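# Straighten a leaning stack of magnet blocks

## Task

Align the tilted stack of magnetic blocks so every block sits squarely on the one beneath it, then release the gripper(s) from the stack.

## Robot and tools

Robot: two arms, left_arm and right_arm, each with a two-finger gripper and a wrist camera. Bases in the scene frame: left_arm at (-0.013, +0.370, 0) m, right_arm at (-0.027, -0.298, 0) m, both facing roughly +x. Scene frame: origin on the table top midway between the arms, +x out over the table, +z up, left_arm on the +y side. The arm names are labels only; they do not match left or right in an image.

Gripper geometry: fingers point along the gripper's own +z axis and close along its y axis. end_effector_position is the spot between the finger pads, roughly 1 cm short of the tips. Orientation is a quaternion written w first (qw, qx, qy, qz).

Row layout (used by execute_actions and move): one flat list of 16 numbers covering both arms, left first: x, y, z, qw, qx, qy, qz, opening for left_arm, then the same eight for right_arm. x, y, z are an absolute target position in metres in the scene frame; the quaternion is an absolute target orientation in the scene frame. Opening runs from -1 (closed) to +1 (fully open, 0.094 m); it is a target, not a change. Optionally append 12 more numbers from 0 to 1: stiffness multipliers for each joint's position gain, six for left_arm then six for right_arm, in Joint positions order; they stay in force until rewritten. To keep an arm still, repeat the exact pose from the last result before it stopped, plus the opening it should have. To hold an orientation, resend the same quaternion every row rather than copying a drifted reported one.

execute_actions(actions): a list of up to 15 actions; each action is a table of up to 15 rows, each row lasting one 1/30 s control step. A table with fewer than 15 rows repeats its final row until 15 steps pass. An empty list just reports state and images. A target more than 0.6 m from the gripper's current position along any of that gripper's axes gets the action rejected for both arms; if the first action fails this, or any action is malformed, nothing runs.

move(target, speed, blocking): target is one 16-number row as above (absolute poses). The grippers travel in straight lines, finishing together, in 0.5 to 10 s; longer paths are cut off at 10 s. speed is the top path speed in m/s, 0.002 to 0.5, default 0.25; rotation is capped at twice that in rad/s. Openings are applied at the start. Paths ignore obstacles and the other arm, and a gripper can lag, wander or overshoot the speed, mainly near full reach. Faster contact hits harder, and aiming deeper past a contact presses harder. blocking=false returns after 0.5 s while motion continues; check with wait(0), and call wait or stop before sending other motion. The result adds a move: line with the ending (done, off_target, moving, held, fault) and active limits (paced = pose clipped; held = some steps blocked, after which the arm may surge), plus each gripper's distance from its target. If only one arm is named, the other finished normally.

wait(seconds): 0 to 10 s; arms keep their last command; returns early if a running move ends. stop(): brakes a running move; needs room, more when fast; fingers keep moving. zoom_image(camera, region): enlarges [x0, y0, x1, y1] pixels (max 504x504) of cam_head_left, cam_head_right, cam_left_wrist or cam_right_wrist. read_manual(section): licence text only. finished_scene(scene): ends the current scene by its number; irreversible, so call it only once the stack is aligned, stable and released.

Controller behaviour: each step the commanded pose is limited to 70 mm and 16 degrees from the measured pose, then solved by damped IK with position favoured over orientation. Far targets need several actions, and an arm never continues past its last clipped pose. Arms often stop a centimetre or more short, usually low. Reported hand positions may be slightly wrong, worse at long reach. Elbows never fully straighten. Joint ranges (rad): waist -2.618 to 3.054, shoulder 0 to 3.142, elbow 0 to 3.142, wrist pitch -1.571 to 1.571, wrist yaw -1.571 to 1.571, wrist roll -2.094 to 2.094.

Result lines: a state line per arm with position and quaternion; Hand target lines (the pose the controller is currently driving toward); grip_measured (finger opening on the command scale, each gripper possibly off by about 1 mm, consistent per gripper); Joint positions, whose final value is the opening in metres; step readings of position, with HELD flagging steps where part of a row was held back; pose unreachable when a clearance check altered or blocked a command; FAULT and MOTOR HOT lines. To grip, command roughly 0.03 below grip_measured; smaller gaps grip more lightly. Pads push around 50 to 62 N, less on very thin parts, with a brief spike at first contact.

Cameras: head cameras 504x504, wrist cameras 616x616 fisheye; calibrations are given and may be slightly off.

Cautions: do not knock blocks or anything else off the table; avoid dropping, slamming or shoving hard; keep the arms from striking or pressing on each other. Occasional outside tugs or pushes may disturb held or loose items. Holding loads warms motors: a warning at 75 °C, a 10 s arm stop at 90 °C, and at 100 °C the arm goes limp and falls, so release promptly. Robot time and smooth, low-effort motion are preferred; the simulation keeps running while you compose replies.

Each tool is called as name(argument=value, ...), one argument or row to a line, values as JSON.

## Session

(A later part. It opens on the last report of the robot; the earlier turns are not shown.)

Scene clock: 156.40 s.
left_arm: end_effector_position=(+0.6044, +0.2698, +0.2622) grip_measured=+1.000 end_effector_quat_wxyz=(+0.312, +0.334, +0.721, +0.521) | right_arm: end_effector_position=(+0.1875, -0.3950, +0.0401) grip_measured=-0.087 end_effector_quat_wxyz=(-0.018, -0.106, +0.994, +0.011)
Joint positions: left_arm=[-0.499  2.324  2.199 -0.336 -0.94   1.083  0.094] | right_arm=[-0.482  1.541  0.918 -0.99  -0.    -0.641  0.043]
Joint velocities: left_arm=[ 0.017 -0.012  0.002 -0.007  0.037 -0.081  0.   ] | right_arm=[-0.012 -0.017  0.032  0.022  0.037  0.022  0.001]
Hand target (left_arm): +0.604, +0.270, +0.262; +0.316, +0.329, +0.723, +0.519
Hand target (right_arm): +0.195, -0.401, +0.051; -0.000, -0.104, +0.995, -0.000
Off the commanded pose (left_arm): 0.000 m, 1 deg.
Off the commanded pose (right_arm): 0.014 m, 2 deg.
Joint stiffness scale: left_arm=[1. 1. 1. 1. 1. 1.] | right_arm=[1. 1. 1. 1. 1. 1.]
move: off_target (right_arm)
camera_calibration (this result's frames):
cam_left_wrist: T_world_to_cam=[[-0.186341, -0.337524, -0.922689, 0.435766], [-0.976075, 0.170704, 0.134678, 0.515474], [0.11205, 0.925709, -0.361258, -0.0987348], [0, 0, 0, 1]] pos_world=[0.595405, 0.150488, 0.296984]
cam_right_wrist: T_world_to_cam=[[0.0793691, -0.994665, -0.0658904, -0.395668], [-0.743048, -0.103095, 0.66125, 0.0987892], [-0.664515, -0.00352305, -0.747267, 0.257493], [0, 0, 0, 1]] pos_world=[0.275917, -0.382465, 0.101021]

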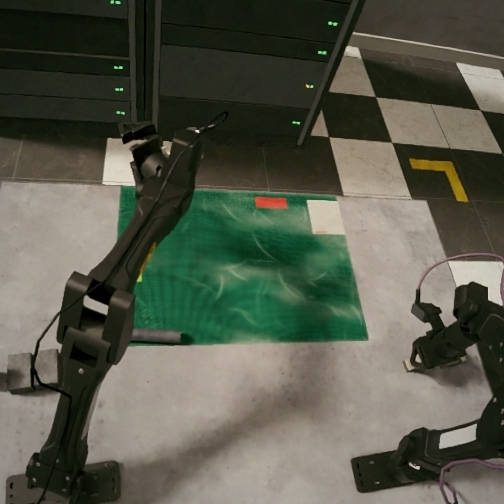

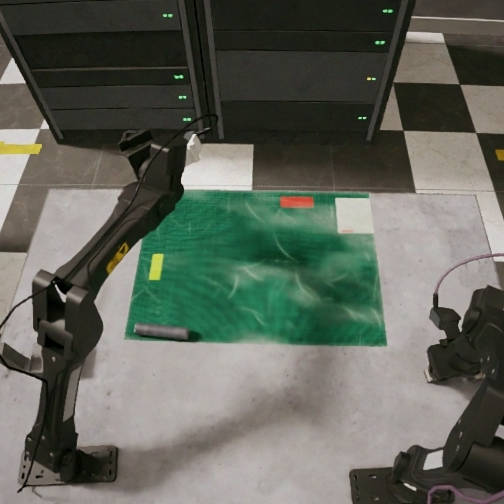

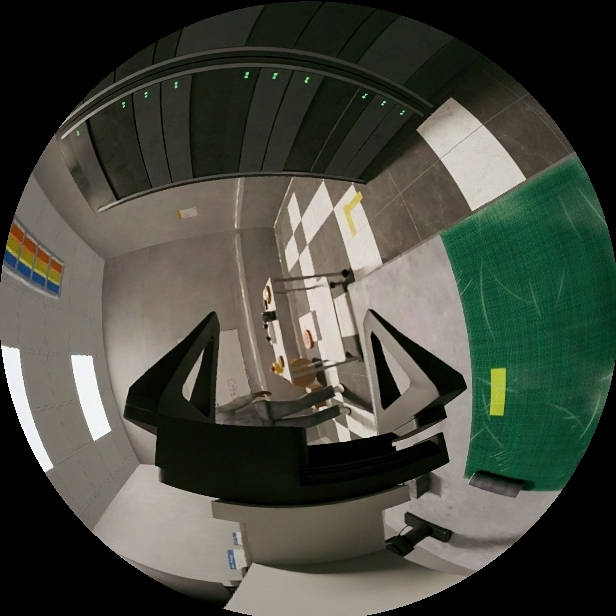

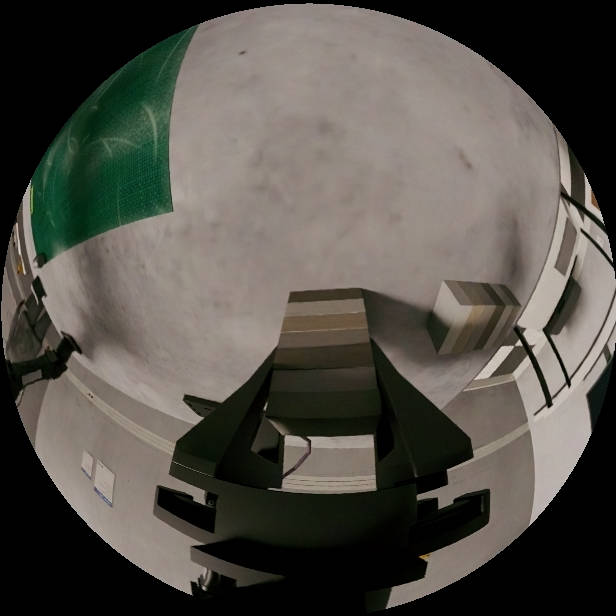

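Both side edges now run as smooth lines from block 1 to block 6, with no step at block 5. The opening reads −0.087, the same 43 mm stop the lower blocks gave. I'll release, lift clear, and check the stack from above.

move(
  target=[0.6044, 0.2698, 0.2622, 0.316, 0.329, 0.723, 0.519, 1, 0.195, -0.401, 0.051, 0, -0.1045, 0.9945, 0, 1],
)

move(
  target=[0.6044, 0.2698, 0.2622, 0.316, 0.329, 0.723, 0.519, 1, 0.191, -0.399, 0.105, 0, -0.1045, 0.9945, 0, 1],
  speed=0.08,
)

Scene clock: 163.97 s.
left_arm: end_effector_position=(+0.6044, +0.2698, +0.2622) grip_measured=+1.000 end_effector_quat_wxyz=(+0.312, +0.334, +0.721, +0.521) | right_arm: end_effector_position=(+0.1873, -0.3949, +0.0402) grip_measured=+1.000 end_effector_quat_wxyz=(-0.018, -0.106, +0.994, +0.011)
Joint positions: left_arm=[-0.499  2.324  2.199 -0.336 -0.94   1.083  0.094] | right_arm=[-0.482  1.541  0.918 -0.991 -0.    -0.641  0.094]
Joint velocities: left_arm=[ 0.002 -0.002 -0.017 -0.037  0.022  0.007  0.   ] | right_arm=[-0.007  0.002 -0.007  0.037  0.081 -0.022  0.   ]
Hand target (left_arm): +0.604, +0.270, +0.262; +0.316, +0.329, +0.723, +0.519
Hand target (right_arm): +0.195, -0.401, +0.051; -0.000, -0.104, +0.995, -0.000
Off the commanded pose (left_arm): 0.000 m, 1 deg.
Off the commanded pose (right_arm): 0.015 m, 2 deg.
Joint stiffness scale: left_arm=[1. 1. 1. 1. 1. 1.] | right_arm=[1. 1. 1. 1. 1. 1.]
move: off_target (right_arm)
camera_calibration (this result's frames):
cam_left_wrist: T_world_to_cam=[[-0.186566, -0.337225, -0.922753, 0.435837], [-0.97603, 0.170761, 0.134932, 0.515364], [0.112068, 0.925808, -0.360999, -0.0988401], [0, 0, 0, 1]] pos_world=[0.5954, 0.150478, 0.29695]
cam_right_wrist: T_world_to_cam=[[0.0793003, -0.994634, -0.066447, -0.395481], [-0.74236, -0.10341, 0.661973, 0.0983189], [-0.665292, -0.00316712, -0.746576, 0.257589], [0, 0, 0, 1]] pos_world=[0.275722, -0.382376, 0.100947]

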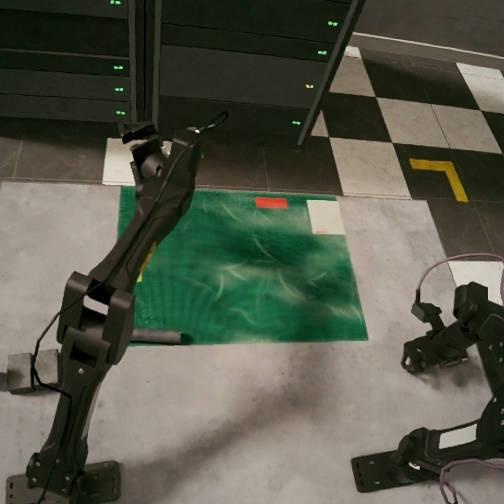

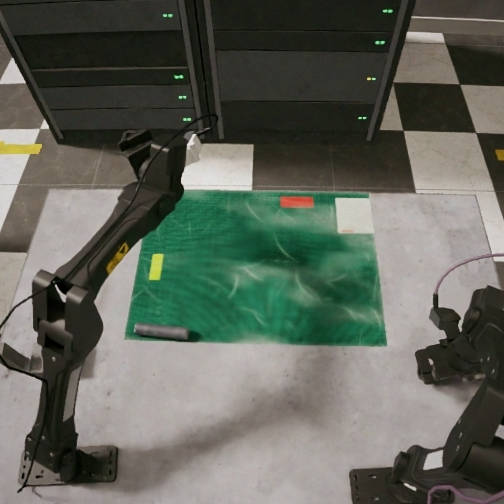

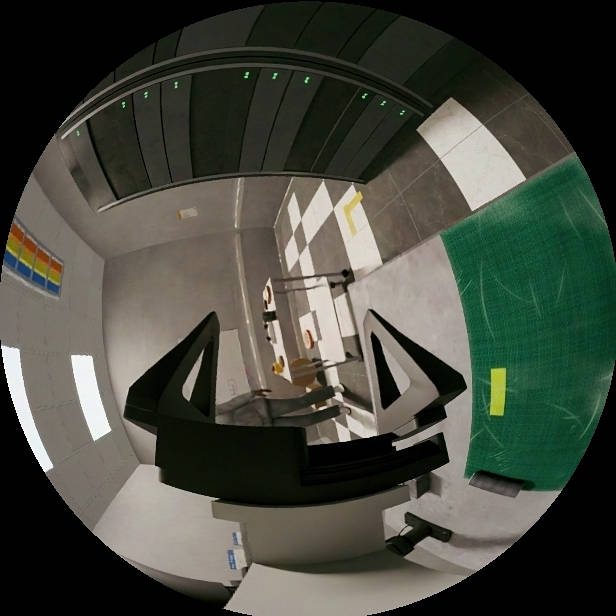

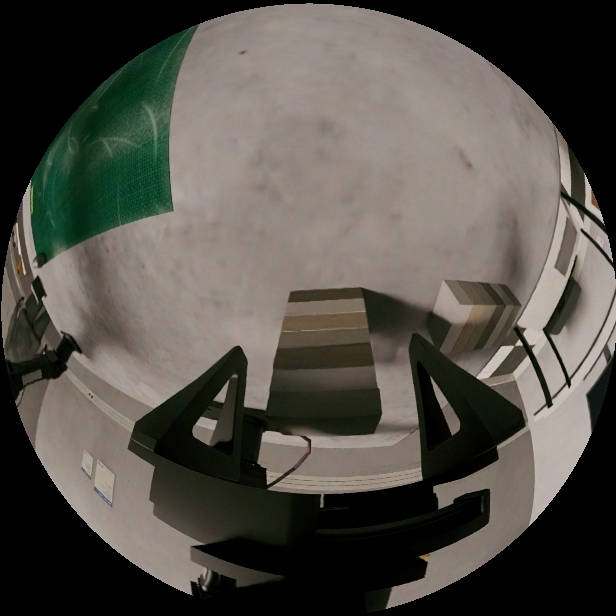

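Scene clock: 165.30 s.
left_arm: end_effector_position=(+0.6044, +0.2698, +0.2622) grip_measured=+1.000 end_effector_quat_wxyz=(+0.312, +0.334, +0.721, +0.521) | right_arm: end_effector_position=(+0.1866, -0.3946, +0.0925) grip_measured=+1.000 end_effector_quat_wxyz=(-0.020, -0.106, +0.994, +0.012)
Joint positions: left_arm=[-0.499  2.324  2.199 -0.336 -0.94   1.083  0.094] | right_arm=[-0.482  1.485  1.081 -1.213 -0.    -0.641  0.094]
Joint velocities: left_arm=[ 0.002  0.012 -0.002 -0.037 -0.022 -0.081  0.   ] | right_arm=[ 0.002 -0.007 -0.002  0.007  0.022  0.022  0.   ]
Hand target (left_arm): +0.604, +0.270, +0.262; +0.316, +0.329, +0.723, +0.519
Hand target (right_arm): +0.192, -0.399, +0.104; -0.000, -0.104, +0.995, -0.000
Off the commanded pose (left_arm): 0.000 m, 1 deg.
Off the commanded pose (right_arm): 0.014 m, 3 deg.
Joint stiffness scale: left_arm=[1. 1. 1. 1. 1. 1.] | right_arm=[1. 1. 1. 1. 1. 1.]
move: off_target (right_arm)
camera_calibration (this result's frames):
cam_left_wrist: T_world_to_cam=[[-0.186566, -0.337225, -0.922753, 0.435837], [-0.97603, 0.170761, 0.134932, 0.515364], [0.112068, 0.925808, -0.360999, -0.0988401], [0, 0, 0, 1]] pos_world=[0.5954, 0.150478, 0.29695]
cam_right_wrist: T_world_to_cam=[[0.0791138, -0.994548, -0.0679306, -0.391429], [-0.74052, -0.104253, 0.663899, 0.0623347], [-0.667361, -0.00221959, -0.744731, 0.296801], [0, 0, 0, 1]] pos_world=[0.275201, -0.382137, 0.153063]

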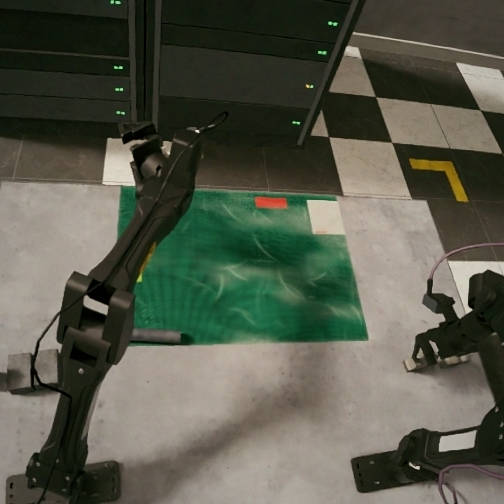

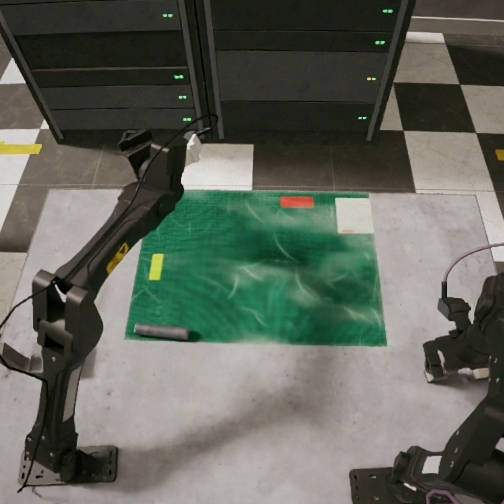

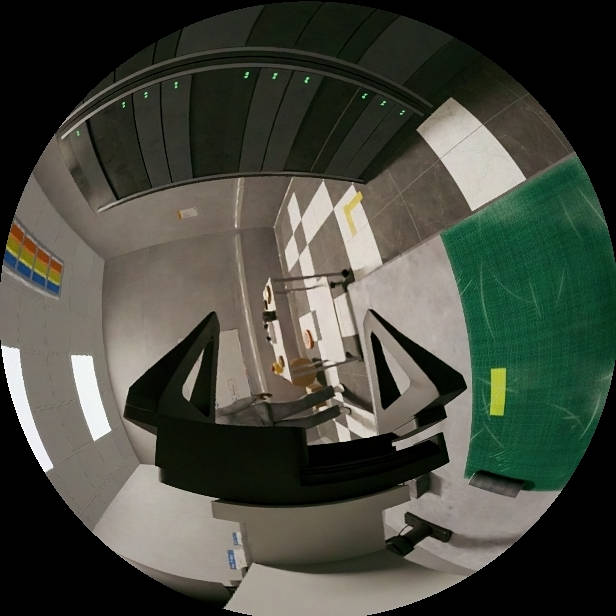

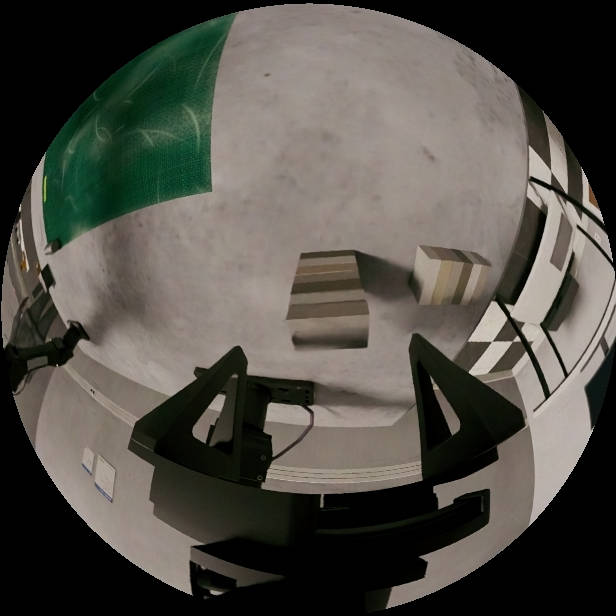

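zoom_image(
  camera="cam_right_wrist",
  region=[230, 210, 430, 380],
)

Region (230, 210, 430, 380) of cam_right_wrist's 616x616 image, scaled by 2.520, with more detail than that image has; it fills the top 428 rows of this view, and the rest is white.

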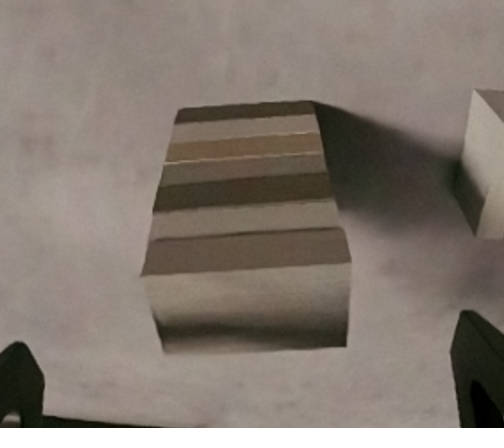

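The stack now looks flush. Both side edges widen evenly with perspective from block 1 to block 6, and the block visible faces are even and parallel. The step at block 5 has gone. The gripper is open and lifted clear, so I'm ending the scene.

finished_scene(
  scene=2,
)

The scene is finished: the task was done.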